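# Place a golf ball centered on the rubber tee

## Task

Put one golf ball, any of them, on the rubber tee so that it rests centered over the hole in the tee. It must stay there by itself, not be held up by the robot; at the end the gripper must release it and move away.

## Robot and tools

Robot: two xArm7-style arms with parallel two-finger grippers, named left_arm and right_arm. Their bases sit on the table edge: left_arm at about (+0.039, +0.293, 0) m and right_arm at about (+0.053, -0.408, 0) m in the scene frame, each turned very slightly about z. The names do not refer to sides of any camera image.

Scene frame: origin on the table top midway between the arms, +x out over the table, +z up, and left_arm on the +y side. Every pose printed in a result uses this frame.

Tool execute_actions, argument actions (a list holding at most one item), plus an optional boolean pictures.
- Empty list []: nothing is commanded; the current state comes back with camera pictures.
- Motion item {"rows": [...], "steps": n}: n is 1 to 15 control steps of 1/30 s each (15 if left out); a motion needs at least 9 steps. rows holds 1 to 15 rows, one row per step, and the final row is reused for any leftover steps.
- Wait item {"steps": n} with no rows: n up to 300; nothing new is sent and the result comes after that many steps counted from the previous result.
Pictures are included only with an empty list or pictures: true.

Each row is one flat list of 16 numbers covering both arms, always all 16 even if one arm stays still: left_arm waist, shoulder, upper arm roll, elbow, forearm roll, wrist pitch, wrist roll, gripper opening, then the same eight for right_arm. The seven joint values are absolute target angles in radians, in the same form as the Joint positions line, not offsets. Stated ranges per arm: waist -6.283..6.283, shoulder -2.059..2.094, upper arm roll -6.283..6.283, elbow -0.192..3.927, forearm roll -6.283..6.283, wrist pitch -1.693..3.142, wrist roll -6.283..6.283. The true end can differ by up to 0.010 rad. A target beyond an end by more than 0.010 rad and further out than the last reported angle makes the whole call refused, and nothing moves. A target just past the real end is clipped, and the result may say "joint sent to its limit" (possibly referring to an earlier action); absence of that line is no promise of more room. The opening is an absolute command on a -1..+1 scale: +1 fully open (pad gap 0.084 m), -1 closed.

Motion limits: joint targets move at most 3.14 rad/s with a short ramp, all joints of an arm arriving together; each step's target stays within 0.623 rad of the measured angle, and if the targets would move the gripper more than 70 mm from where it is, they are scaled back. So large moves need several calls. Between calls the arms keep heading for the last row sent, until they have essentially stopped or a step is HELD. The final 9 steps of each motion run after its result is taken, while the operator is writing, and the simulation keeps running during replies.

Result lines: the state line gives, per arm, end_effector_position (m), end_effector_quat_wxyz and linear/angular velocities (m/s, rad/s). The end-effector point lies between the finger pads when closed, roughly 2 cm short of the fingertips; the fingers point along the gripper's +z and close along its y; closing pushes the tips about 10 mm further along +z. Printed positions can be off, more so at long reach. Joint positions and Joint velocities list each arm's seven joints then the pad gap in m. grip_measured is the measured opening on the command scale. "joint command not followed" means a clearance check altered or blocked targets on some steps; HELD marks steps on which the row, or part of it, was not sent. Joint torques are total drive outputs with offset and noise, not contact forces. MOTOR HOT warns from 65 °C; at 80 °C an OVER-TEMPERATURE FAULT brakes that arm until it cools. A TORQUE FAULT (contact torque hitting a load limit: 45.5 N m for waist and shoulder, 27.3 for upper arm roll, elbow and forearm roll, 18.2 for the wrist joints, held load included) stops the arm, backs that joint off, holds 10 s and drops the rest of the call.

Gripping: to keep hold, command an opening well below grip_measured; a lower value squeezes harder, up to about 24 N per pad for objects up to about 6 cm wide. Closing fast can overshoot in force. Commanding back the read grip_measured still gives a light squeeze. Objects may occasionally be tugged or nudged by outside disturbances.

zoom_image: camera (cam_head_left, cam_head_right, cam_left_wrist, cam_right_wrist, all 504x504) and region [x0, y0, x1, y1] in image pixels from the top-left, at most 504 by 504; returns a magnified view of that camera's last image. Head cameras are wide-angle with strong distortion; wrist cameras are narrower, their frame has +z forward, +x image-right, +y image-down.

read_manual: optional section "licences"; returns licence text only, no motion.

finished_scene: argument scene, the current scene number; ends and grades it irreversibly, and reports success. Replying without any tool call ends everything.

Avoid: knocking or placing anything off the table, dropping or slamming the ball, hard pushes, arms touching or pressing each other, and leaving the ball supported by the gripper. Smooth, quick, low-effort motion is preferred.

Each tool is called after "Emit:" in YAML: its name, and indented under it one key for each argument.

## Session

Emit:
execute_actions:
  actions: []

Scene clock: 0.00 s of 5700.00 s.
left_arm: end_effector_position=(+0.2599, +0.5406, +0.1623) grip_measured=+1.00 end_effector_quat_wxyz=(+0.057, +0.149, +0.799, +0.580) end_effector_velocity=(+0.000, -0.000, -0.000) end_effector_angular_velocity=(-0.000, +0.000, -0.000) | right_arm: end_effector_position=(+0.3293, -0.8751, +0.1647) grip_measured=+1.00 end_effector_quat_wxyz=(-0.017, +0.989, +0.008, +0.149) end_effector_velocity=(+0.000, +0.000, -0.000) end_effector_angular_velocity=(+0.001, +0.000, +0.001)
Joint positions: left_arm=[ 0.634  0.42  -0.505  0.085 -1.142 -1.543 -1.667  0.084] | right_arm=[-1.029  0.237  0.002  1.186  0.372  0.888 -1.379  0.084]
Joint velocities: left_arm=[-0. -0.  0. -0.  0.  0.  0.  0.] | right_arm=[-0.    -0.     0.001  0.    -0.     0.001  0.     0.   ]
Joint torques (N m, as the arm reports them, + toward a larger angle): no reading
Motor temperatures (°C, as the motors report them): left_arm=[31 31 31 29 29 36 35] | right_arm=[34 33 29 33 32 37 38]

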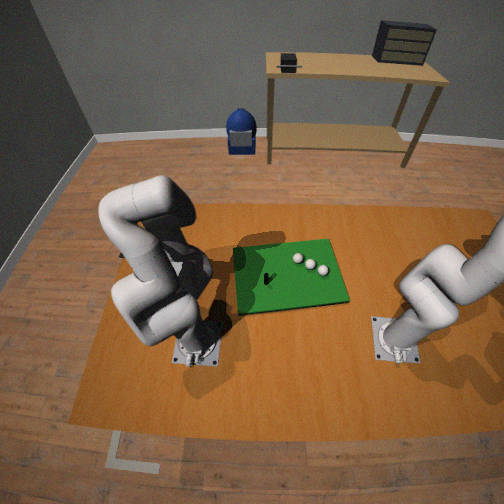

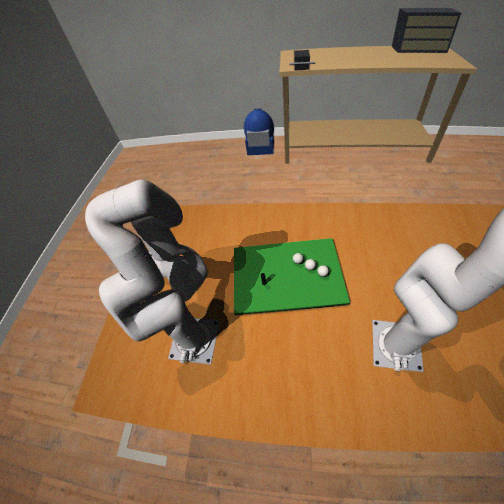

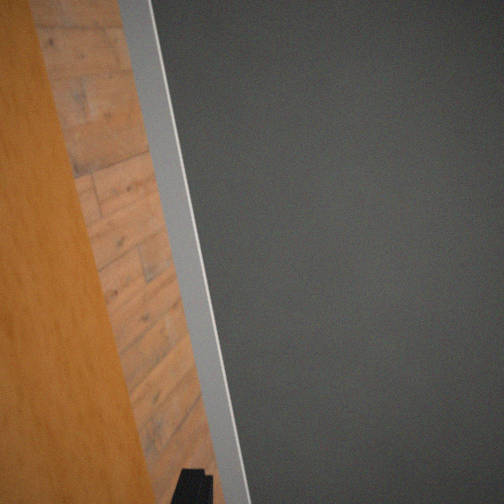

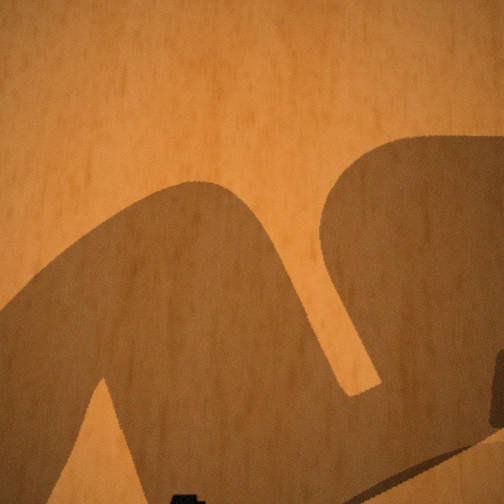

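Emit:
execute_actions:
  actions:
    - {"rows":[[0.634,0.42,-0.505,0.085,-1.142,-1.543,-1.667,1,1.038,-0.278,0,1.037,0,1.315,0.93,1]],"steps":15}

Emit:
execute_actions:
  actions:
    - {"steps":45}
  pictures: true

Scene clock: 1.67 s of 5700.00 s.
left_arm: end_effector_position=(+0.2601, +0.5405, +0.1623) grip_measured=+1.00 end_effector_quat_wxyz=(+0.058, +0.149, +0.799, +0.580) end_effector_velocity=(+0.001, -0.000, -0.000) end_effector_angular_velocity=(-0.001, -0.000, -0.002) | right_arm: end_effector_position=(+0.3635, -0.8258, +0.1920) grip_measured=+1.00 end_effector_quat_wxyz=(-0.031, +0.991, +0.034, +0.125) end_effector_velocity=(+0.330, +0.408, +0.241) end_effector_angular_velocity=(+0.006, +0.261, +0.573)
Joint positions: left_arm=[ 0.634  0.42  -0.505  0.085 -1.142 -1.543 -1.667  0.084] | right_arm=[-0.917  0.147 -0.     1.159  0.306  0.964 -1.264  0.084]
Joint velocities: left_arm=[-0.001 -0.    -0.001  0.     0.001  0.001  0.     0.   ] | right_arm=[ 0.91  -0.676  0.114 -0.119 -0.444  0.513  0.845  0.   ]
Joint torques (N m, as the arm reports them, + toward a larger angle): left_arm=[ -1.98 -11.18  -1.93   0.58  -0.78  -1.71  -0.81] | right_arm=[ -6.83 -20.84  -3.64  14.37   0.27  -1.89  -0.05]
Motor temperatures (°C, as the motors report them): left_arm=[31 31 31 29 29 36 35] | right_arm=[34 33 29 33 32 37 38]
Steps of this call (steps 1 to 44: nothing new was sent; steps 45 to 50: the first 6 steps of this action). Readings (joint positions):
45: left_arm=[0.634 0.420 -0.505 0.085 -1.142 -1.543 -1.667] | right_arm=[-1.028 0.236 0.002 1.185 0.371 0.889 -1.378]
46: left_arm=[0.634 0.420 -0.505 0.085 -1.142 -1.543 -1.667] | right_arm=[-1.022 0.232 -0.001 1.183 0.366 0.894 -1.370]
48: left_arm=[0.634 0.420 -0.505 0.085 -1.142 -1.543 -1.667] | right_arm=[-0.978 0.196 -0.008 1.168 0.337 0.927 -1.322]
50: the state above

Scene clock: 3.17 s of 5700.00 s.
left_arm: end_effector_position=(+0.2602, +0.5405, +0.1623) grip_measured=+1.00 end_effector_quat_wxyz=(+0.058, +0.149, +0.799, +0.580) end_effector_velocity=(-0.000, +0.000, +0.000) end_effector_angular_velocity=(+0.002, +0.000, +0.000) | right_arm: end_effector_position=(+0.3849, -0.1782, +0.2953) grip_measured=+1.00 end_effector_quat_wxyz=(-0.007, +0.996, +0.092, -0.003) end_effector_velocity=(-0.256, +0.332, +0.015) end_effector_angular_velocity=(-0.053, +0.001, -0.549)
Joint positions: left_arm=[ 0.634  0.42  -0.505  0.085 -1.142 -1.543 -1.667  0.084] | right_arm=[ 0.705 -0.257  0.     1.043  0.015  1.297  0.408  0.084]
Joint velocities: left_arm=[ 0.    -0.     0.    -0.    -0.    -0.002  0.     0.   ] | right_arm=[ 1.064 -0.068 -0.001 -0.019 -0.049  0.056  1.626  0.   ]
Joint torques (N m, as the arm reports them, + toward a larger angle): left_arm=[ -2.66 -11.44  -2.25   0.46   0.05  -1.65  -1.05] | right_arm=[  0.14 -15.29   0.98  17.26   0.35  -2.     0.02]
Motor temperatures (°C, as the motors report them): left_arm=[31 31 31 29 29 36 35] | right_arm=[34 33 29 33 32 37 38]
Kept back: nothing.
Steps of this call (steps 1 to 9: the last 9 steps of your previous action; steps 10 to 45: the robot went on to your last target). Readings (joint positions):
1: left_arm=[0.634 0.420 -0.505 0.085 -1.142 -1.543 -1.667] | right_arm=[-0.887 0.126 0.002 1.154 0.291 0.981 -1.236]
2: left_arm=[0.634 0.420 -0.505 0.085 -1.142 -1.543 -1.667] | right_arm=[-0.858 0.105 0.002 1.149 0.277 0.997 -1.207]
4: left_arm=[0.634 0.420 -0.505 0.085 -1.142 -1.543 -1.667] | right_arm=[-0.797 0.067 0.002 1.137 0.249 1.029 -1.147]
8: left_arm=[0.634 0.420 -0.505 0.085 -1.142 -1.543 -1.667] | right_arm=[-0.669 -0.003 0.002 1.117 0.199 1.086 -1.019]
45: the state above

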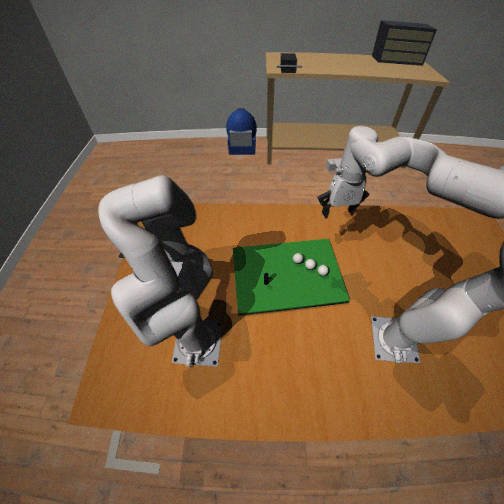

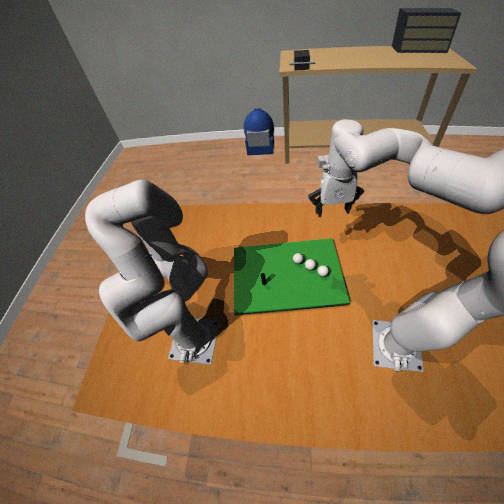

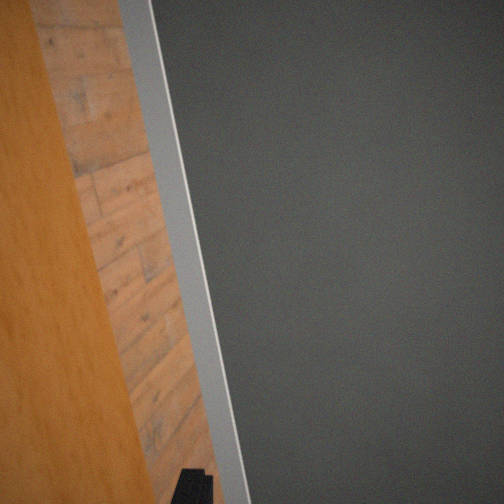

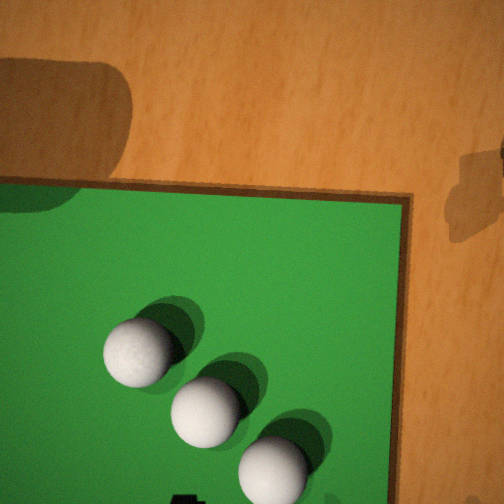

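Emit:
execute_actions:
  actions:
    - {"steps":20}
  pictures: true

Scene clock: 3.83 s of 5700.00 s.
left_arm: end_effector_position=(+0.2602, +0.5405, +0.1623) grip_measured=+1.00 end_effector_quat_wxyz=(+0.058, +0.149, +0.799, +0.580) end_effector_velocity=(+0.000, +0.000, +0.000) end_effector_angular_velocity=(+0.000, -0.000, -0.000) | right_arm: end_effector_position=(+0.2912, -0.0903, +0.3000) grip_measured=+1.00 end_effector_quat_wxyz=(-0.000, +1.000, -0.001, -0.000) end_effector_velocity=(-0.005, +0.004, -0.000) end_effector_angular_velocity=(-0.001, -0.001, +0.011)
Joint positions: left_arm=[ 0.634  0.42  -0.505  0.085 -1.142 -1.543 -1.667  0.084] | right_arm=[ 1.037 -0.278 -0.001  1.037 -0.     1.315  0.929  0.084]
Joint velocities: left_arm=[-0. -0.  0. -0.  0. -0.  0.  0.] | right_arm=[ 0.009  0.     0.008  0.     0.001  0.     0.005 -0.   ]
Joint torques (N m, as the arm reports them, + toward a larger angle): left_arm=[ -3.   -11.16  -2.31   0.71  -0.4   -1.71  -0.68] | right_arm=[  0.86 -14.25   0.96  17.93   0.44  -2.27  -0.03]
Motor temperatures (°C, as the motors report them): left_arm=[31 31 31 29 29 36 35] | right_arm=[34 33 29 33 32 37 38]
Kept back: nothing.
Steps of this call (steps 1 to 20: the robot went on to your last target). Readings (joint positions):
1: left_arm=[0.634 0.420 -0.505 0.085 -1.142 -1.543 -1.667] | right_arm=[0.741 -0.259 0.000 1.042 0.014 1.299 0.463]
2: left_arm=[0.634 0.420 -0.505 0.085 -1.142 -1.543 -1.667] | right_arm=[0.776 -0.261 0.000 1.042 0.012 1.301 0.520]
4: left_arm=[0.634 0.420 -0.505 0.085 -1.142 -1.543 -1.667] | right_arm=[0.849 -0.266 -0.000 1.040 0.009 1.305 0.634]
8: left_arm=[0.634 0.420 -0.505 0.085 -1.142 -1.543 -1.667] | right_arm=[0.986 -0.275 0.002 1.038 0.003 1.312 0.846]
20: the state above

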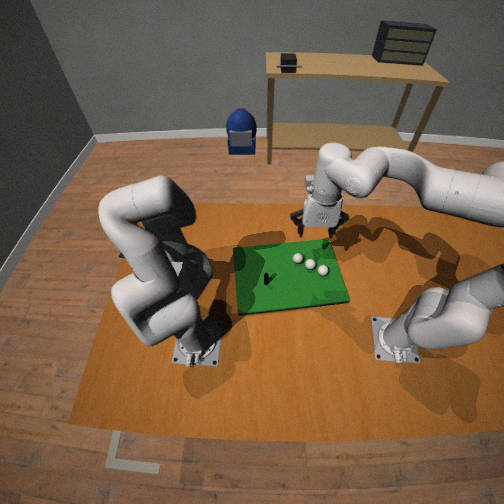

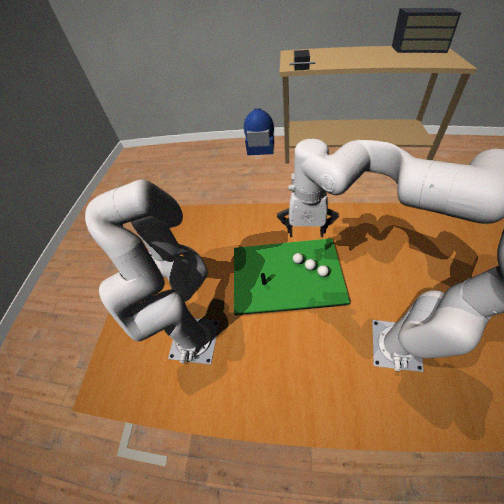

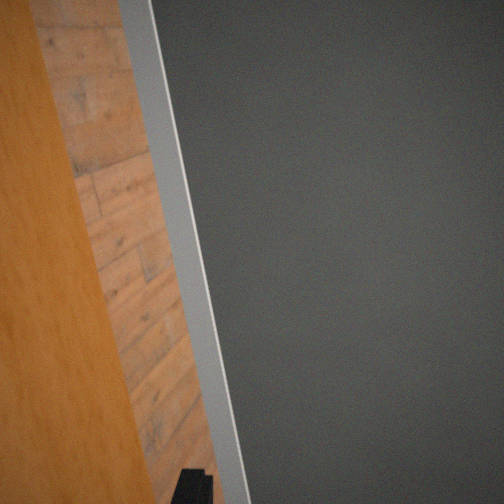

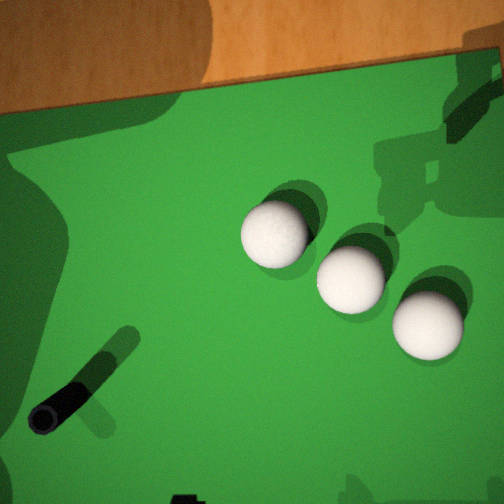

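Emit:
execute_actions:
  actions:
    - {"rows":[[0.634,0.42,-0.505,0.085,-1.142,-1.543,-1.667,1,0.924,0.110,0,0.917,0,0.807,-0.22,0.7]],"steps":15}

Emit:
execute_actions:
  actions:
    - {"steps":28}
  pictures: true

Scene clock: 4.90 s of 5700.00 s.
left_arm: end_effector_position=(+0.2602, +0.5405, +0.1623) grip_measured=+1.00 end_effector_quat_wxyz=(+0.058, +0.149, +0.799, +0.580) end_effector_velocity=(+0.000, -0.000, -0.000) end_effector_angular_velocity=(-0.001, +0.000, -0.001) | right_arm: end_effector_position=(+0.3153, -0.0760, +0.2597) grip_measured=+0.70 end_effector_quat_wxyz=(-0.003, +0.998, +0.068, +0.003) end_effector_velocity=(+0.189, +0.046, -0.463) end_effector_angular_velocity=(-0.176, +0.127, +1.231)
Joint positions: left_arm=[ 0.634  0.42  -0.505  0.085 -1.142 -1.543 -1.667  0.084] | right_arm=[ 1.01  -0.183  0.001  1.01   0.     1.186  0.766  0.073]
Joint velocities: left_arm=[ 0.    -0.     0.    -0.     0.001  0.001  0.     0.   ] | right_arm=[-0.259  0.934 -0.024 -0.357 -0.003 -1.074 -1.512 -0.001]
Joint torques (N m, as the arm reports them, + toward a larger angle): left_arm=[ -2.29 -11.6   -2.31   0.28  -0.29  -1.81  -0.63] | right_arm=[  0.22 -19.65   1.35  17.56   0.49  -1.7   -0.27]
Motor temperatures (°C, as the motors report them): left_arm=[31 31 31 29 29 36 35] | right_arm=[34 33 29 33 32 37 38]
Steps of this call (steps 1 to 15: the robot went on to your last target; steps 16 to 26: nothing new was sent; steps 27 to 32: the first 6 steps of this action). Readings (joint positions):
27: left_arm=[0.634 0.420 -0.505 0.085 -1.142 -1.543 -1.667] | right_arm=[1.038 -0.278 0.000 1.037 0.000 1.314 0.929]
28: left_arm=[0.634 0.420 -0.505 0.085 -1.142 -1.543 -1.667] | right_arm=[1.037 -0.275 0.000 1.036 0.000 1.308 0.921]
30: left_arm=[0.634 0.420 -0.505 0.085 -1.142 -1.543 -1.667] | right_arm=[1.027 -0.244 0.001 1.030 0.000 1.260 0.863]
32: the state above

Scene clock: 5.83 s of 5700.00 s.
left_arm: end_effector_position=(+0.2602, +0.5405, +0.1623) grip_measured=+1.00 end_effector_quat_wxyz=(+0.058, +0.149, +0.799, +0.580) end_effector_velocity=(-0.000, +0.000, +0.000) end_effector_angular_velocity=(+0.001, -0.000, +0.001) | right_arm: end_effector_position=(+0.3692, -0.0719, +0.1203) grip_measured=+0.70 end_effector_quat_wxyz=(-0.000, +0.869, +0.495, +0.000) end_effector_velocity=(+0.000, -0.001, -0.001) end_effector_angular_velocity=(-0.002, +0.002, +0.000)
Joint positions: left_arm=[ 0.634  0.42  -0.505  0.085 -1.142 -1.543 -1.667  0.084] | right_arm=[ 0.924  0.11   0.     0.917  0.     0.807 -0.22   0.073]
Joint velocities: left_arm=[-0.     0.     0.    -0.    -0.001 -0.    -0.     0.   ] | right_arm=[-0.001  0.003 -0.001 -0.001  0.    -0.    -0.002 -0.   ]
Joint torques (N m, as the arm reports them, + toward a larger angle): left_arm=[ -2.29 -11.33  -2.24   0.41  -0.27  -2.07  -1.01] | right_arm=[  0.59 -21.91   1.06  15.72   0.69  -2.02   0.07]
Motor temperatures (°C, as the motors report them): left_arm=[31 31 31 30 29 36 35] | right_arm=[34 33 29 34 32 37 38]
Kept back: nothing.
Steps of this call (steps 1 to 9: the last 9 steps of your previous action; steps 10 to 28: the robot went on to your last target). Readings (joint positions):
1: left_arm=[0.634 0.420 -0.505 0.085 -1.142 -1.543 -1.667] | right_arm=[1.001 -0.153 0.000 0.999 -0.000 1.151 0.714]
2: left_arm=[0.634 0.420 -0.505 0.085 -1.142 -1.543 -1.667] | right_arm=[0.993 -0.125 -0.000 0.989 -0.000 1.116 0.659]
4: left_arm=[0.634 0.420 -0.505 0.085 -1.142 -1.543 -1.667] | right_arm=[0.978 -0.073 -0.000 0.973 -0.000 1.048 0.534]
8: left_arm=[0.634 0.420 -0.505 0.085 -1.142 -1.543 -1.667] | right_arm=[0.949 0.024 -0.000 0.943 -0.000 0.922 0.206]
28: the state above

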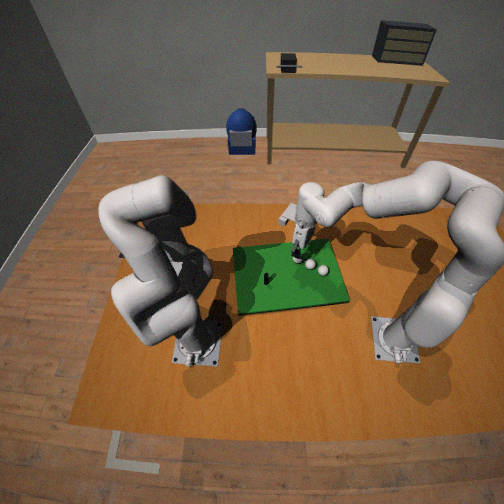

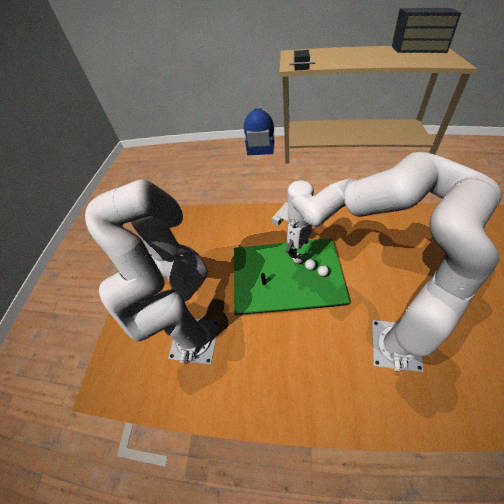

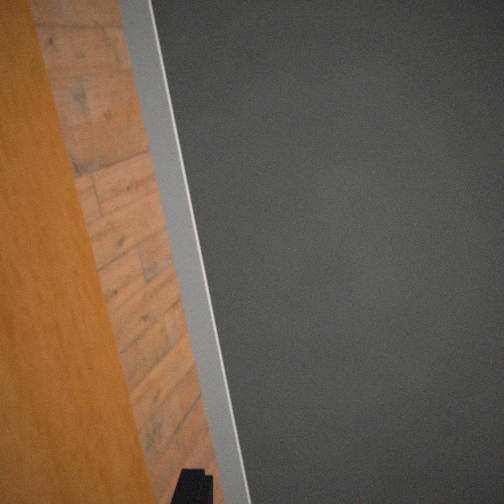

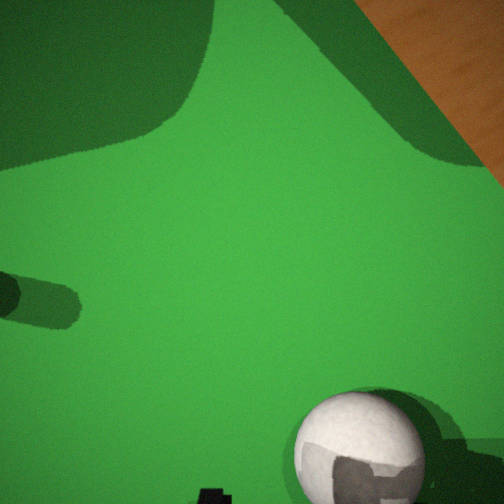

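Emit:
execute_actions:
  actions:
    - {"rows":[[0.634,0.42,-0.505,0.085,-1.142,-1.543,-1.667,1,0.917,0.14,0,0.908,0,0.768,-0.227,0.7],[0.634,0.42,-0.505,0.085,-1.142,-1.543,-1.667,1,0.917,0.14,0,0.908,0,0.768,-0.227,0.7],[0.634,0.42,-0.505,0.085,-1.142,-1.543,-1.667,1,0.917,0.14,0,0.908,0,0.768,-0.227,0.7],[0.634,0.42,-0.505,0.085,-1.142,-1.543,-1.667,1,0.917,0.195,0,0.888,0,0.693,-0.227,0.7],[0.634,0.42,-0.505,0.085,-1.142,-1.543,-1.667,1,0.917,0.195,0,0.888,0,0.693,-0.227,0.7],[0.634,0.42,-0.505,0.085,-1.142,-1.543,-1.667,1,0.917,0.195,0,0.888,0,0.693,-0.227,0.7],[0.634,0.42,-0.505,0.085,-1.142,-1.543,-1.667,1,0.917,0.24,0,0.877,0,0.637,-0.227,0.7],[0.634,0.42,-0.505,0.085,-1.142,-1.543,-1.667,1,0.917,0.24,0,0.877,0,0.637,-0.227,0.7],[0.634,0.42,-0.505,0.085,-1.142,-1.543,-1.667,1,0.917,0.24,0,0.877,0,0.637,-0.227,0.7],[0.634,0.42,-0.505,0.085,-1.142,-1.543,-1.667,1,0.917,0.2844,0,0.8684,0,0.584,-0.227,0.7]],"steps":15}

Emit:
execute_actions:
  actions:
    - {"steps":20}
  pictures: true

Scene clock: 6.87 s of 5700.00 s.
left_arm: end_effector_position=(+0.2602, +0.5405, +0.1623) grip_measured=+1.00 end_effector_quat_wxyz=(+0.058, +0.149, +0.799, +0.580) end_effector_velocity=(-0.000, -0.000, -0.000) end_effector_angular_velocity=(+0.000, +0.000, -0.000) | right_arm: end_effector_position=(+0.3734, -0.0724, +0.0992) grip_measured=+0.70 end_effector_quat_wxyz=(-0.001, +0.869, +0.494, +0.002) end_effector_velocity=(+0.021, +0.007, -0.225) end_effector_angular_velocity=(+0.021, -0.022, -0.010)
Joint positions: left_arm=[ 0.634  0.42  -0.505  0.085 -1.142 -1.543 -1.667  0.084] | right_arm=[ 0.917  0.154 -0.001  0.903  0.     0.745 -0.226  0.073]
Joint velocities: left_arm=[ 0. -0.  0. -0.  0. -0.  0.  0.] | right_arm=[-0.016  0.48  -0.006 -0.144  0.    -0.654 -0.012 -0.   ]
Joint torques (N m, as the arm reports them, + toward a larger angle): left_arm=[ -2.31 -10.7   -2.09   0.71  -0.74  -1.58  -0.45] | right_arm=[  1.12 -18.61   1.54  11.17   0.31  -1.65  -0.25]
Motor temperatures (°C, as the motors report them): left_arm=[31 31 31 30 29 36 35] | right_arm=[34 33 29 34 32 37 38]
Steps of this call (steps 1 to 25: the robot went on to your last target; steps 26 to 31: the first 6 steps of this action). Readings (joint positions):
26: left_arm=[0.634 0.420 -0.505 0.085 -1.142 -1.543 -1.667] | right_arm=[0.924 0.110 0.000 0.917 -0.000 0.806 -0.220]
27: left_arm=[0.634 0.420 -0.505 0.085 -1.142 -1.543 -1.667] | right_arm=[0.923 0.114 0.000 0.916 0.000 0.799 -0.221]
29: left_arm=[0.634 0.420 -0.505 0.085 -1.142 -1.543 -1.667] | right_arm=[0.919 0.130 0.000 0.912 0.000 0.779 -0.225]
31: the state above

Scene clock: 7.53 s of 5700.00 s.
left_arm: end_effector_position=(+0.2602, +0.5405, +0.1623) grip_measured=+1.00 end_effector_quat_wxyz=(+0.058, +0.149, +0.799, +0.580) end_effector_velocity=(+0.000, -0.000, -0.000) end_effector_angular_velocity=(-0.001, -0.000, -0.001) | right_arm: end_effector_position=(+0.3722, -0.0736, +0.0393) grip_measured=+0.70 end_effector_quat_wxyz=(-0.000, +0.869, +0.495, +0.000) end_effector_velocity=(-0.001, -0.001, -0.002) end_effector_angular_velocity=(-0.004, +0.003, +0.001)
Joint positions: left_arm=[ 0.634  0.42  -0.505  0.085 -1.142 -1.543 -1.667  0.084] | right_arm=[ 0.917  0.284  0.     0.869  0.     0.584 -0.227  0.073]
Joint velocities: left_arm=[-0.    -0.    -0.001 -0.     0.     0.    -0.     0.   ] | right_arm=[-0.     0.004  0.001 -0.002 -0.001 -0.001  0.    -0.   ]
Joint torques (N m, as the arm reports them, + toward a larger angle): left_arm=[ -2.   -10.05  -2.54   0.5   -0.39  -1.57  -0.68] | right_arm=[ -0.35 -24.23   1.08  13.68   0.48  -2.1   -0.42]
Motor temperatures (°C, as the motors report them): left_arm=[31 31 31 30 29 36 35] | right_arm=[34 33 29 34 32 37 38]
Kept back: nothing.
Steps of this call (steps 1 to 9: the last 9 steps of your previous action; steps 10 to 20: the robot went on to your last target). Readings (joint positions):
1: left_arm=[0.634 0.420 -0.505 0.085 -1.142 -1.543 -1.667] | right_arm=[0.917 0.171 -0.001 0.898 0.000 0.724 -0.226]
2: left_arm=[0.634 0.420 -0.505 0.085 -1.142 -1.543 -1.667] | right_arm=[0.917 0.189 -0.000 0.891 -0.000 0.702 -0.227]
4: left_arm=[0.634 0.420 -0.505 0.085 -1.142 -1.543 -1.667] | right_arm=[0.917 0.223 0.000 0.880 -0.000 0.662 -0.227]
8: left_arm=[0.634 0.420 -0.505 0.085 -1.142 -1.543 -1.667] | right_arm=[0.917 0.276 0.000 0.869 -0.000 0.599 -0.227]
20: the state above

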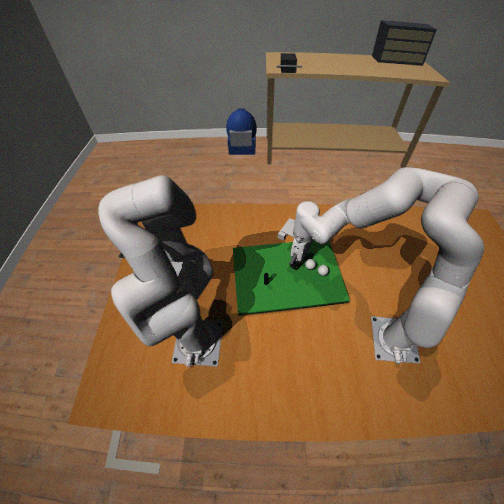

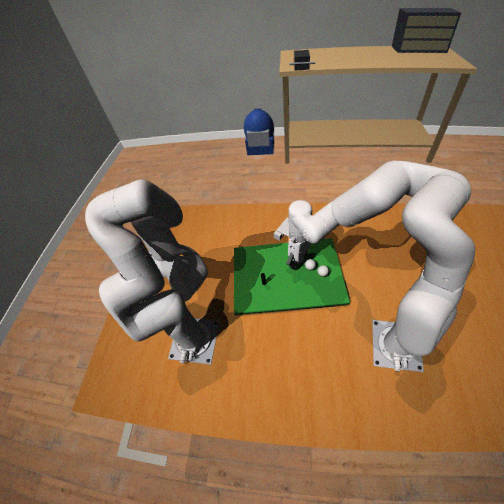

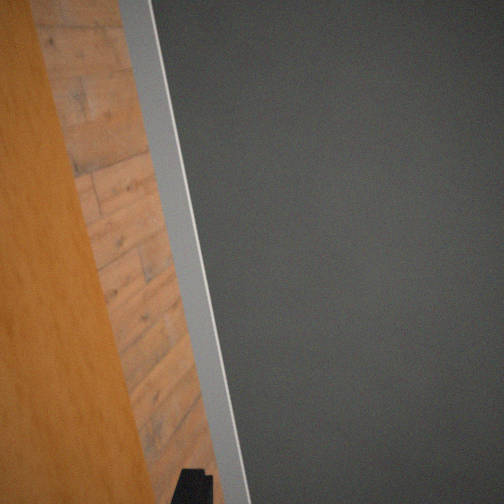

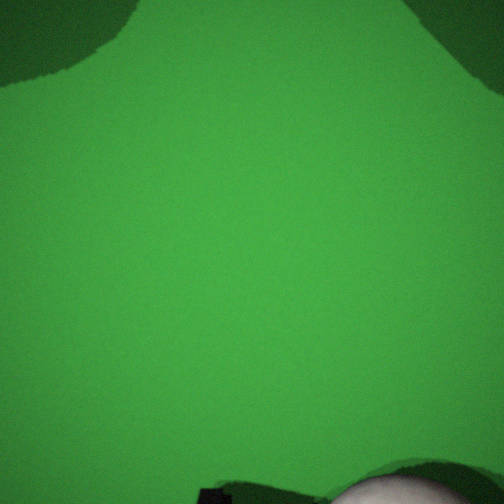

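Emit:
execute_actions:
  actions:
    - {"rows":[[0.634,0.42,-0.505,0.085,-1.142,-1.543,-1.667,1,0.917,0.2844,0,0.8684,0,0.584,-0.227,0.5],[0.634,0.42,-0.505,0.085,-1.142,-1.543,-1.667,1,0.917,0.2844,0,0.8684,0,0.584,-0.227,0.4],[0.634,0.42,-0.505,0.085,-1.142,-1.543,-1.667,1,0.917,0.2844,0,0.8684,0,0.584,-0.227,0.3],[0.634,0.42,-0.505,0.085,-1.142,-1.543,-1.667,1,0.917,0.2844,0,0.8684,0,0.584,-0.227,0.2],[0.634,0.42,-0.505,0.085,-1.142,-1.543,-1.667,1,0.917,0.2844,0,0.8684,0,0.584,-0.227,0.13],[0.634,0.42,-0.505,0.085,-1.142,-1.543,-1.667,1,0.917,0.2844,0,0.8684,0,0.584,-0.227,0.07],[0.634,0.42,-0.505,0.085,-1.142,-1.543,-1.667,1,0.917,0.2844,0,0.8684,0,0.584,-0.227,0.02],[0.634,0.42,-0.505,0.085,-1.142,-1.543,-1.667,1,0.917,0.2844,0,0.8684,0,0.584,-0.227,-0.03],[0.634,0.42,-0.505,0.085,-1.142,-1.543,-1.667,1,0.917,0.2844,0,0.8684,0,0.584,-0.227,-0.08],[0.634,0.42,-0.505,0.085,-1.142,-1.543,-1.667,1,0.917,0.2844,0,0.8684,0,0.584,-0.227,-0.15],[0.634,0.42,-0.505,0.085,-1.142,-1.543,-1.667,1,0.917,0.2844,0,0.8684,0,0.584,-0.227,-0.25],[0.634,0.42,-0.505,0.085,-1.142,-1.543,-1.667,1,0.917,0.2844,0,0.8684,0,0.584,-0.227,-0.4]],"steps":15}

Emit:
execute_actions:
  actions:
    - {"rows":[[0.634,0.42,-0.505,0.085,-1.142,-1.543,-1.667,1,0.917,0.24,0,0.877,0,0.637,-0.227,-0.4],[0.634,0.42,-0.505,0.085,-1.142,-1.543,-1.667,1,0.917,0.24,0,0.877,0,0.637,-0.227,-0.4],[0.634,0.42,-0.505,0.085,-1.142,-1.543,-1.667,1,0.917,0.24,0,0.877,0,0.637,-0.227,-0.4],[0.634,0.42,-0.505,0.085,-1.142,-1.543,-1.667,1,0.917,0.195,0,0.888,0,0.693,-0.227,-0.4],[0.634,0.42,-0.505,0.085,-1.142,-1.543,-1.667,1,0.917,0.195,0,0.888,0,0.693,-0.227,-0.4],[0.634,0.42,-0.505,0.085,-1.142,-1.543,-1.667,1,0.917,0.195,0,0.888,0,0.693,-0.227,-0.4],[0.634,0.42,-0.505,0.085,-1.142,-1.543,-1.667,1,0.917,0.11,0,0.917,0,0.807,-0.227,-0.4]],"steps":12}

Scene clock: 9.10 s of 5700.00 s.
left_arm: end_effector_position=(+0.2602, +0.5405, +0.1623) grip_measured=+1.00 end_effector_quat_wxyz=(+0.058, +0.149, +0.799, +0.580) end_effector_velocity=(+0.000, -0.000, -0.000) end_effector_angular_velocity=(-0.001, +0.001, -0.001) | right_arm: end_effector_position=(+0.3726, -0.0734, +0.0396) grip_measured=+0.11 end_effector_quat_wxyz=(-0.000, +0.869, +0.495, +0.001) end_effector_velocity=(+0.012, +0.009, +0.014) end_effector_angular_velocity=(+0.029, -0.029, -0.005)
Joint positions: left_arm=[ 0.634  0.42  -0.505  0.085 -1.142 -1.543 -1.667  0.084] | right_arm=[ 0.917  0.284 -0.     0.869 -0.     0.584 -0.227  0.049]
Joint velocities: left_arm=[ 0.    -0.     0.     0.     0.001  0.001  0.001  0.   ] | right_arm=[-0.002 -0.016 -0.004  0.02  -0.001 -0.005 -0.    -0.087]
Joint torques (N m, as the arm reports them, + toward a larger angle): left_arm=[ -1.4  -11.44  -2.27   0.89  -0.75  -1.73  -0.41] | right_arm=[  0.88 -21.39   0.99  11.91   0.74  -1.81  -0.16]
Motor temperatures (°C, as the motors report them): left_arm=[31 31 31 30 29 36 35] | right_arm=[34 33 29 34 32 37 38]
Steps of this call (steps 1 to 15: the robot went on to your last target; steps 16 to 41: nothing new was sent; steps 42 to 47: the first 6 steps of this action). Readings (joint positions):
42: left_arm=[0.634 0.420 -0.505 0.085 -1.142 -1.543 -1.667] | right_arm=[0.917 0.284 0.000 0.868 0.000 0.584 -0.227]
43: left_arm=[0.634 0.420 -0.505 0.085 -1.142 -1.543 -1.667] | right_arm=[0.917 0.284 0.000 0.868 0.000 0.584 -0.227]
45: left_arm=[0.634 0.420 -0.505 0.085 -1.142 -1.543 -1.667] | right_arm=[0.917 0.284 -0.000 0.868 0.000 0.584 -0.227]
47: the state above

Scene clock: 9.50 s of 5700.00 s.
left_arm: end_effector_position=(+0.2602, +0.5405, +0.1623) grip_measured=+1.00 end_effector_quat_wxyz=(+0.058, +0.149, +0.799, +0.580) end_effector_velocity=(+0.000, -0.000, -0.000) end_effector_angular_velocity=(+0.000, +0.001, -0.000) | right_arm: end_effector_position=(+0.3704, -0.0752, +0.0443) grip_measured=-0.06 end_effector_quat_wxyz=(+0.001, +0.869, +0.495, -0.004) end_effector_velocity=(-0.037, -0.031, +0.113) end_effector_angular_velocity=(-0.097, +0.095, +0.011)
Joint positions: left_arm=[ 0.634  0.42  -0.505  0.085 -1.142 -1.543 -1.667  0.084] | right_arm=[ 0.917  0.269  0.     0.869  0.     0.607 -0.227  0.042]
Joint velocities: left_arm=[ 0.     0.    -0.     0.    -0.     0.     0.001  0.   ] | right_arm=[ 0.004 -0.33   0.007 -0.018 -0.     0.448 -0.     0.   ]
Joint torques (N m, as the arm reports them, + toward a larger angle): left_arm=[ -1.78 -10.59  -2.38   0.57  -0.27  -1.41  -0.69] | right_arm=[ -0.7  -29.67   0.83  18.43   0.    -3.45  -0.12]
Motor temperatures (°C, as the motors report them): left_arm=[31 31 31 30 29 36 35] | right_arm=[34 33 29 34 32 37 38]
Steps of this call (steps 1 to 9: the last 9 steps of your previous action; steps 10 to 12: the first 3 steps of this action). Readings (joint positions):
10: left_arm=[0.634 0.420 -0.505 0.085 -1.142 -1.543 -1.667] | right_arm=[0.917 0.283 -0.000 0.870 -0.000 0.584 -0.227]
11: left_arm=[0.634 0.420 -0.505 0.085 -1.142 -1.543 -1.667] | right_arm=[0.917 0.279 -0.000 0.870 0.000 0.592 -0.227]
12: the state above

Emit:
execute_actions:
  actions:
    - {"rows":[[0.634,0.42,-0.505,0.085,-1.142,-1.543,-1.667,1,1.245,0.11,0,0.917,0,0.807,0,-0.4]],"steps":15}

Emit:
execute_actions:
  actions:
    - {"steps":24}
  pictures: true

Scene clock: 10.13 s of 5700.00 s.
left_arm: end_effector_position=(+0.2602, +0.5405, +0.1623) grip_measured=+1.00 end_effector_quat_wxyz=(+0.058, +0.149, +0.799, +0.580) end_effector_velocity=(+0.000, -0.000, -0.000) end_effector_angular_velocity=(-0.001, +0.000, -0.002) | right_arm: end_effector_position=(+0.3259, -0.0366, +0.1188) grip_measured=-0.06 end_effector_quat_wxyz=(+0.001, +0.860, +0.511, -0.001) end_effector_velocity=(-0.467, +0.347, +0.003) end_effector_angular_velocity=(+0.016, +0.010, +0.566)
Joint positions: left_arm=[ 0.634  0.42  -0.505  0.085 -1.142 -1.543 -1.667  0.084] | right_arm=[ 1.047  0.112 -0.002  0.916 -0.     0.806 -0.135  0.042]
Joint velocities: left_arm=[-0.    -0.    -0.    -0.     0.001  0.     0.     0.   ] | right_arm=[ 1.101 -0.001  0.157  0.008  0.002  0.002  0.689 -0.   ]
Joint torques (N m, as the arm reports them, + toward a larger angle): left_arm=[ -1.92 -11.75  -2.25   0.86   0.19  -1.7   -0.49] | right_arm=[ -7.18 -22.67  -3.18  14.77   0.6   -1.95  -0.31]
Motor temperatures (°C, as the motors report them): left_arm=[31 31 31 30 29 36 35] | right_arm=[34 33 29 34 32 37 38]
Steps of this call (steps 1 to 9: the last 9 steps of your previous action; steps 10 to 13: the robot went on to your last target; steps 14 to 19: the first 6 steps of this action). Readings (joint positions):
14: left_arm=[0.634 0.420 -0.505 0.085 -1.142 -1.543 -1.667] | right_arm=[0.918 0.112 -0.000 0.915 -0.000 0.805 -0.226]
15: left_arm=[0.634 0.420 -0.505 0.085 -1.142 -1.543 -1.667] | right_arm=[0.924 0.112 -0.002 0.915 -0.000 0.806 -0.221]
17: left_arm=[0.634 0.420 -0.505 0.085 -1.142 -1.543 -1.667] | right_arm=[0.973 0.112 -0.010 0.915 -0.000 0.806 -0.183]
19: the state above

Scene clock: 10.93 s of 5700.00 s.
left_arm: end_effector_position=(+0.2602, +0.5405, +0.1623) grip_measured=+1.00 end_effector_quat_wxyz=(+0.058, +0.149, +0.799, +0.580) end_effector_velocity=(+0.000, -0.000, -0.000) end_effector_angular_velocity=(-0.000, -0.000, +0.000) | right_arm: end_effector_position=(+0.2473, +0.0105, +0.1200) grip_measured=-0.06 end_effector_quat_wxyz=(+0.000, +0.843, +0.538, -0.000) end_effector_velocity=(-0.001, +0.001, +0.000) end_effector_angular_velocity=(+0.001, -0.000, +0.003)
Joint positions: left_arm=[ 0.634  0.42  -0.505  0.085 -1.142 -1.543 -1.667  0.084] | right_arm=[ 1.245  0.11  -0.     0.917 -0.     0.807 -0.     0.042]
Joint velocities: left_arm=[ 0.    -0.    -0.001  0.    -0.001  0.    -0.     0.   ] | right_arm=[ 0.002  0.     0.002  0.     0.    -0.001  0.    -0.   ]
Joint torques (N m, as the arm reports them, + toward a larger angle): left_arm=[ -2.04 -10.54  -2.08   0.33  -0.44  -1.35  -0.81] | right_arm=[  0.48 -23.07   1.19  16.2    0.05  -2.33  -0.26]
Motor temperatures (°C, as the motors report them): left_arm=[31 31 31 30 29 36 35] | right_arm=[34 33 29 34 32 37 38]
Kept back: nothing.
Steps of this call (steps 1 to 9: the last 9 steps of your previous action; steps 10 to 24: the robot went on to your last target). Readings (joint positions):
1: left_arm=[0.634 0.420 -0.505 0.085 -1.142 -1.543 -1.667] | right_arm=[1.083 0.112 0.002 0.916 0.000 0.806 -0.112]
2: left_arm=[0.634 0.420 -0.505 0.085 -1.142 -1.543 -1.667] | right_arm=[1.118 0.112 0.003 0.916 0.000 0.806 -0.089]
4: left_arm=[0.634 0.420 -0.505 0.085 -1.142 -1.543 -1.667] | right_arm=[1.184 0.111 0.003 0.916 0.000 0.807 -0.044]
8: left_arm=[0.634 0.420 -0.505 0.085 -1.142 -1.543 -1.667] | right_arm=[1.240 0.110 0.005 0.917 0.000 0.807 -0.006]
24: the state above

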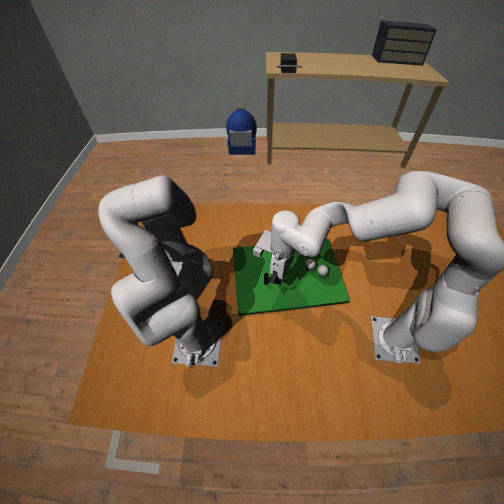

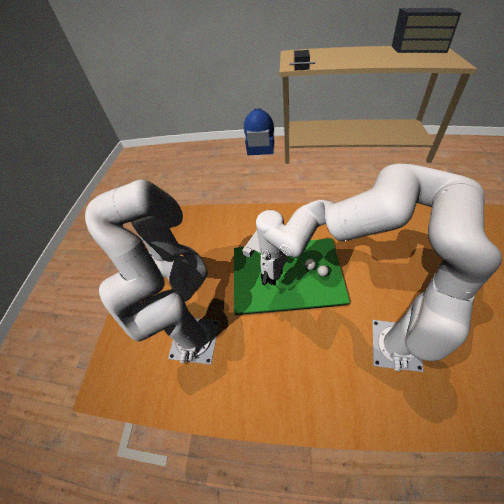

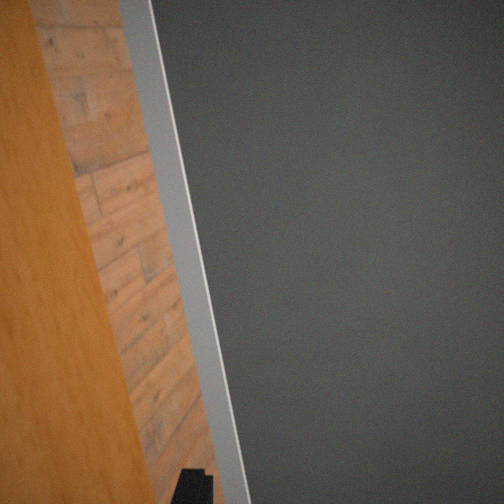

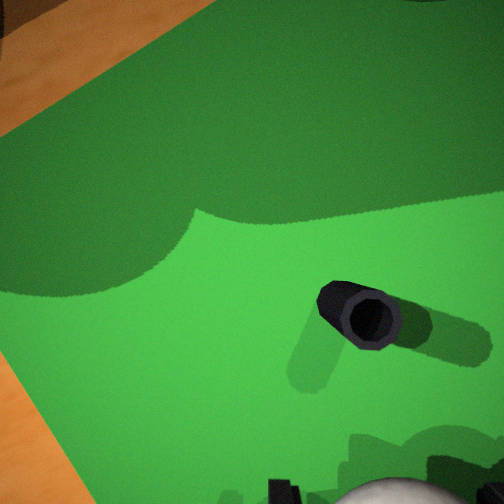

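Emit:
zoom_image:
  camera: "cam_right_wrist"
  region: [252,252,504,504]

Region (252, 252, 504, 504) of cam_right_wrist's 504x504 image, scaled by 2.000, with more detail than that image has.

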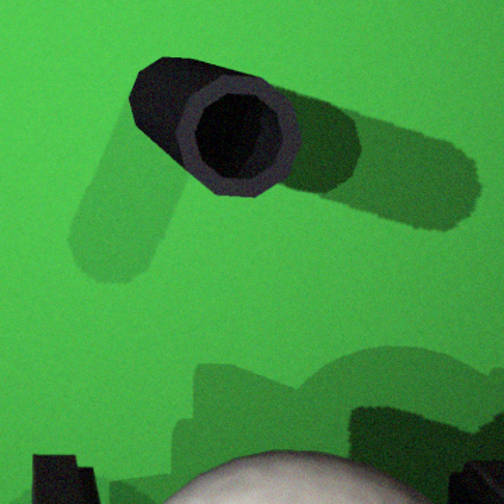

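Emit:
execute_actions:
  actions:
    - {"rows":[[0.634,0.42,-0.505,0.085,-1.142,-1.543,-1.667,1,1.245,0.1839,0,1.0162,0,0.8323,0,-0.4]],"steps":9}

Emit:
execute_actions:
  actions:
    - {"steps":22}
  pictures: true

Emit:
zoom_image:
  camera: "cam_right_wrist"
  region: [252,252,504,504]

Scene clock: 12.03 s of 5700.00 s.
left_arm: end_effector_position=(+0.2602, +0.5405, +0.1623) grip_measured=+1.00 end_effector_quat_wxyz=(+0.058, +0.149, +0.799, +0.580) end_effector_velocity=(+0.000, +0.000, -0.000) end_effector_angular_velocity=(-0.000, +0.000, -0.001) | right_arm: end_effector_position=(+0.2471, +0.0106, +0.1201) grip_measured=-0.06 end_effector_quat_wxyz=(-0.000, +0.843, +0.538, -0.000) end_effector_velocity=(+0.001, -0.000, +0.000) end_effector_angular_velocity=(+0.000, -0.000, -0.003)
Joint positions: left_arm=[ 0.634  0.42  -0.505  0.085 -1.142 -1.543 -1.667  0.084] | right_arm=[ 1.245  0.11  -0.     0.917  0.     0.807  0.     0.042]
Joint velocities: left_arm=[ 0.    -0.     0.    -0.     0.001  0.     0.     0.   ] | right_arm=[-0.    -0.    -0.003  0.     0.    -0.    -0.     0.   ]
Joint torques (N m, as the arm reports them, + toward a larger angle): left_arm=[ -1.58 -11.32  -2.29   0.52  -0.52  -1.93  -0.62] | right_arm=[  0.42 -22.2    1.09  15.53   0.5   -2.34  -0.13]
Motor temperatures (°C, as the motors report them): left_arm=[31 31 31 30 29 36 35] | right_arm=[34 33 29 34 32 37 38]
Kept back: the last 9 steps of this action.
Steps of this call (steps 1 to 15: the robot went on to your last target; steps 16 to 33: nothing new was sent). Readings (joint positions):
1: left_arm=[0.634 0.420 -0.505 0.085 -1.142 -1.543 -1.667] | right_arm=[1.245 0.110 -0.000 0.917 -0.000 0.807 -0.000]
2: left_arm=[0.634 0.420 -0.505 0.085 -1.142 -1.543 -1.667] | right_arm=[1.245 0.110 -0.000 0.917 -0.000 0.807 -0.000]
4: left_arm=[0.634 0.420 -0.505 0.085 -1.142 -1.543 -1.667] | right_arm=[1.245 0.110 -0.000 0.917 -0.000 0.807 -0.000]
8: left_arm=[0.634 0.420 -0.505 0.085 -1.142 -1.543 -1.667] | right_arm=[1.245 0.110 -0.000 0.917 -0.000 0.807 -0.000]
33: the state above

Scene clock: 12.77 s of 5700.00 s.
left_arm: end_effector_position=(+0.2602, +0.5405, +0.1623) grip_measured=+1.00 end_effector_quat_wxyz=(+0.058, +0.149, +0.799, +0.580) end_effector_velocity=(+0.000, -0.000, +0.000) end_effector_angular_velocity=(+0.000, -0.001, -0.000) | right_arm: end_effector_position=(+0.2577, +0.0335, +0.1207) grip_measured=-0.06 end_effector_quat_wxyz=(-0.000, +0.843, +0.538, -0.000) end_effector_velocity=(+0.000, +0.000, -0.000) end_effector_angular_velocity=(-0.000, +0.001, -0.000)
Joint positions: left_arm=[ 0.634  0.42  -0.505  0.085 -1.142 -1.543 -1.667  0.084] | right_arm=[ 1.245  0.184 -0.     1.016 -0.     0.832 -0.     0.042]
Joint velocities: left_arm=[-0.     0.     0.     0.     0.    -0.001 -0.001  0.   ] | right_arm=[-0.     0.002 -0.     0.001  0.001 -0.    -0.    -0.   ]
Joint torques (N m, as the arm reports them, + toward a larger angle): left_arm=[ -2.32 -11.65  -2.45   0.98  -0.55  -1.86  -0.66] | right_arm=[ -0.02 -23.92   0.97  15.84   0.3   -2.25  -0.68]
Motor temperatures (°C, as the motors report them): left_arm=[31 31 31 30 29 36 35] | right_arm=[34 33 29 34 32 37 38]
Kept back: nothing.
Steps of this call (steps 1 to 9: the last 9 steps of your previous action; steps 10 to 22: the robot went on to your last target). Readings (joint positions):
1: left_arm=[0.634 0.420 -0.505 0.085 -1.142 -1.543 -1.667] | right_arm=[1.245 0.110 -0.000 0.918 -0.000 0.807 -0.000]
2: left_arm=[0.634 0.420 -0.505 0.085 -1.142 -1.543 -1.667] | right_arm=[1.245 0.115 -0.000 0.924 -0.000 0.810 -0.000]
4: left_arm=[0.634 0.420 -0.505 0.085 -1.142 -1.543 -1.667] | right_arm=[1.245 0.148 -0.000 0.968 -0.000 0.821 -0.000]
8: left_arm=[0.634 0.420 -0.505 0.085 -1.142 -1.543 -1.667] | right_arm=[1.245 0.181 0.000 1.012 0.000 0.830 0.000]
22: the state above

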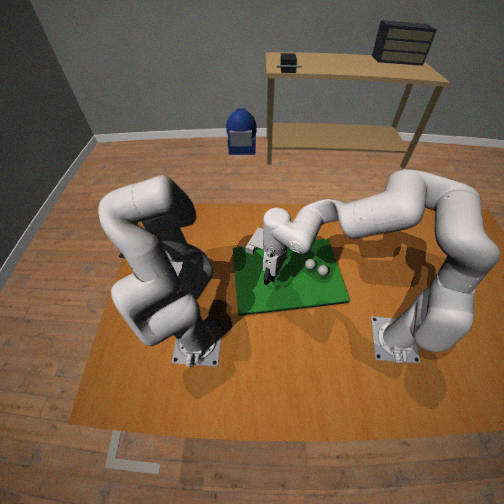

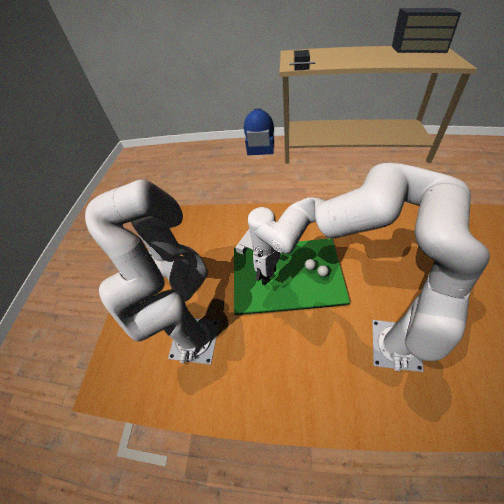

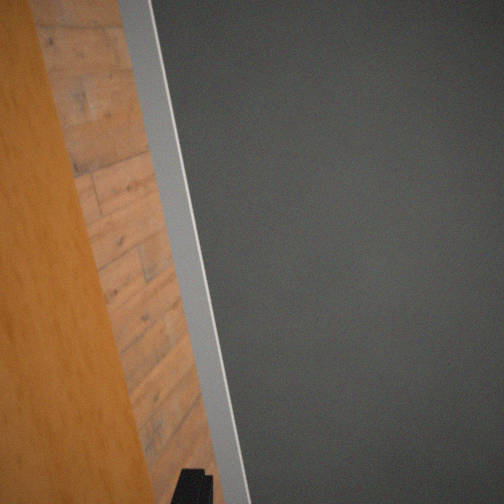

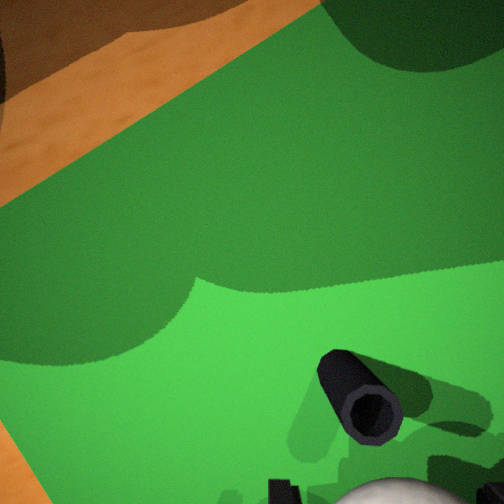

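Region (252, 252, 504, 504) of cam_right_wrist's 504x504 image, scaled by 2.000, with more detail than that image has.

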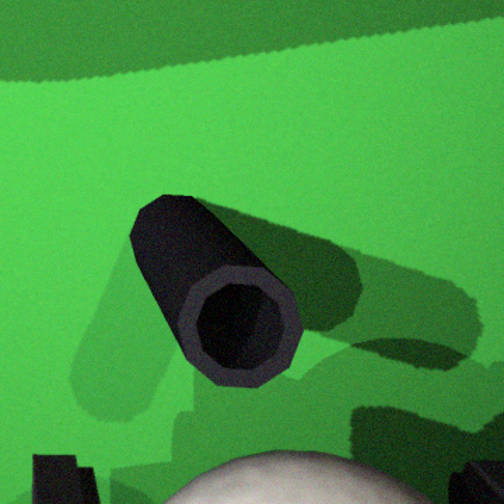

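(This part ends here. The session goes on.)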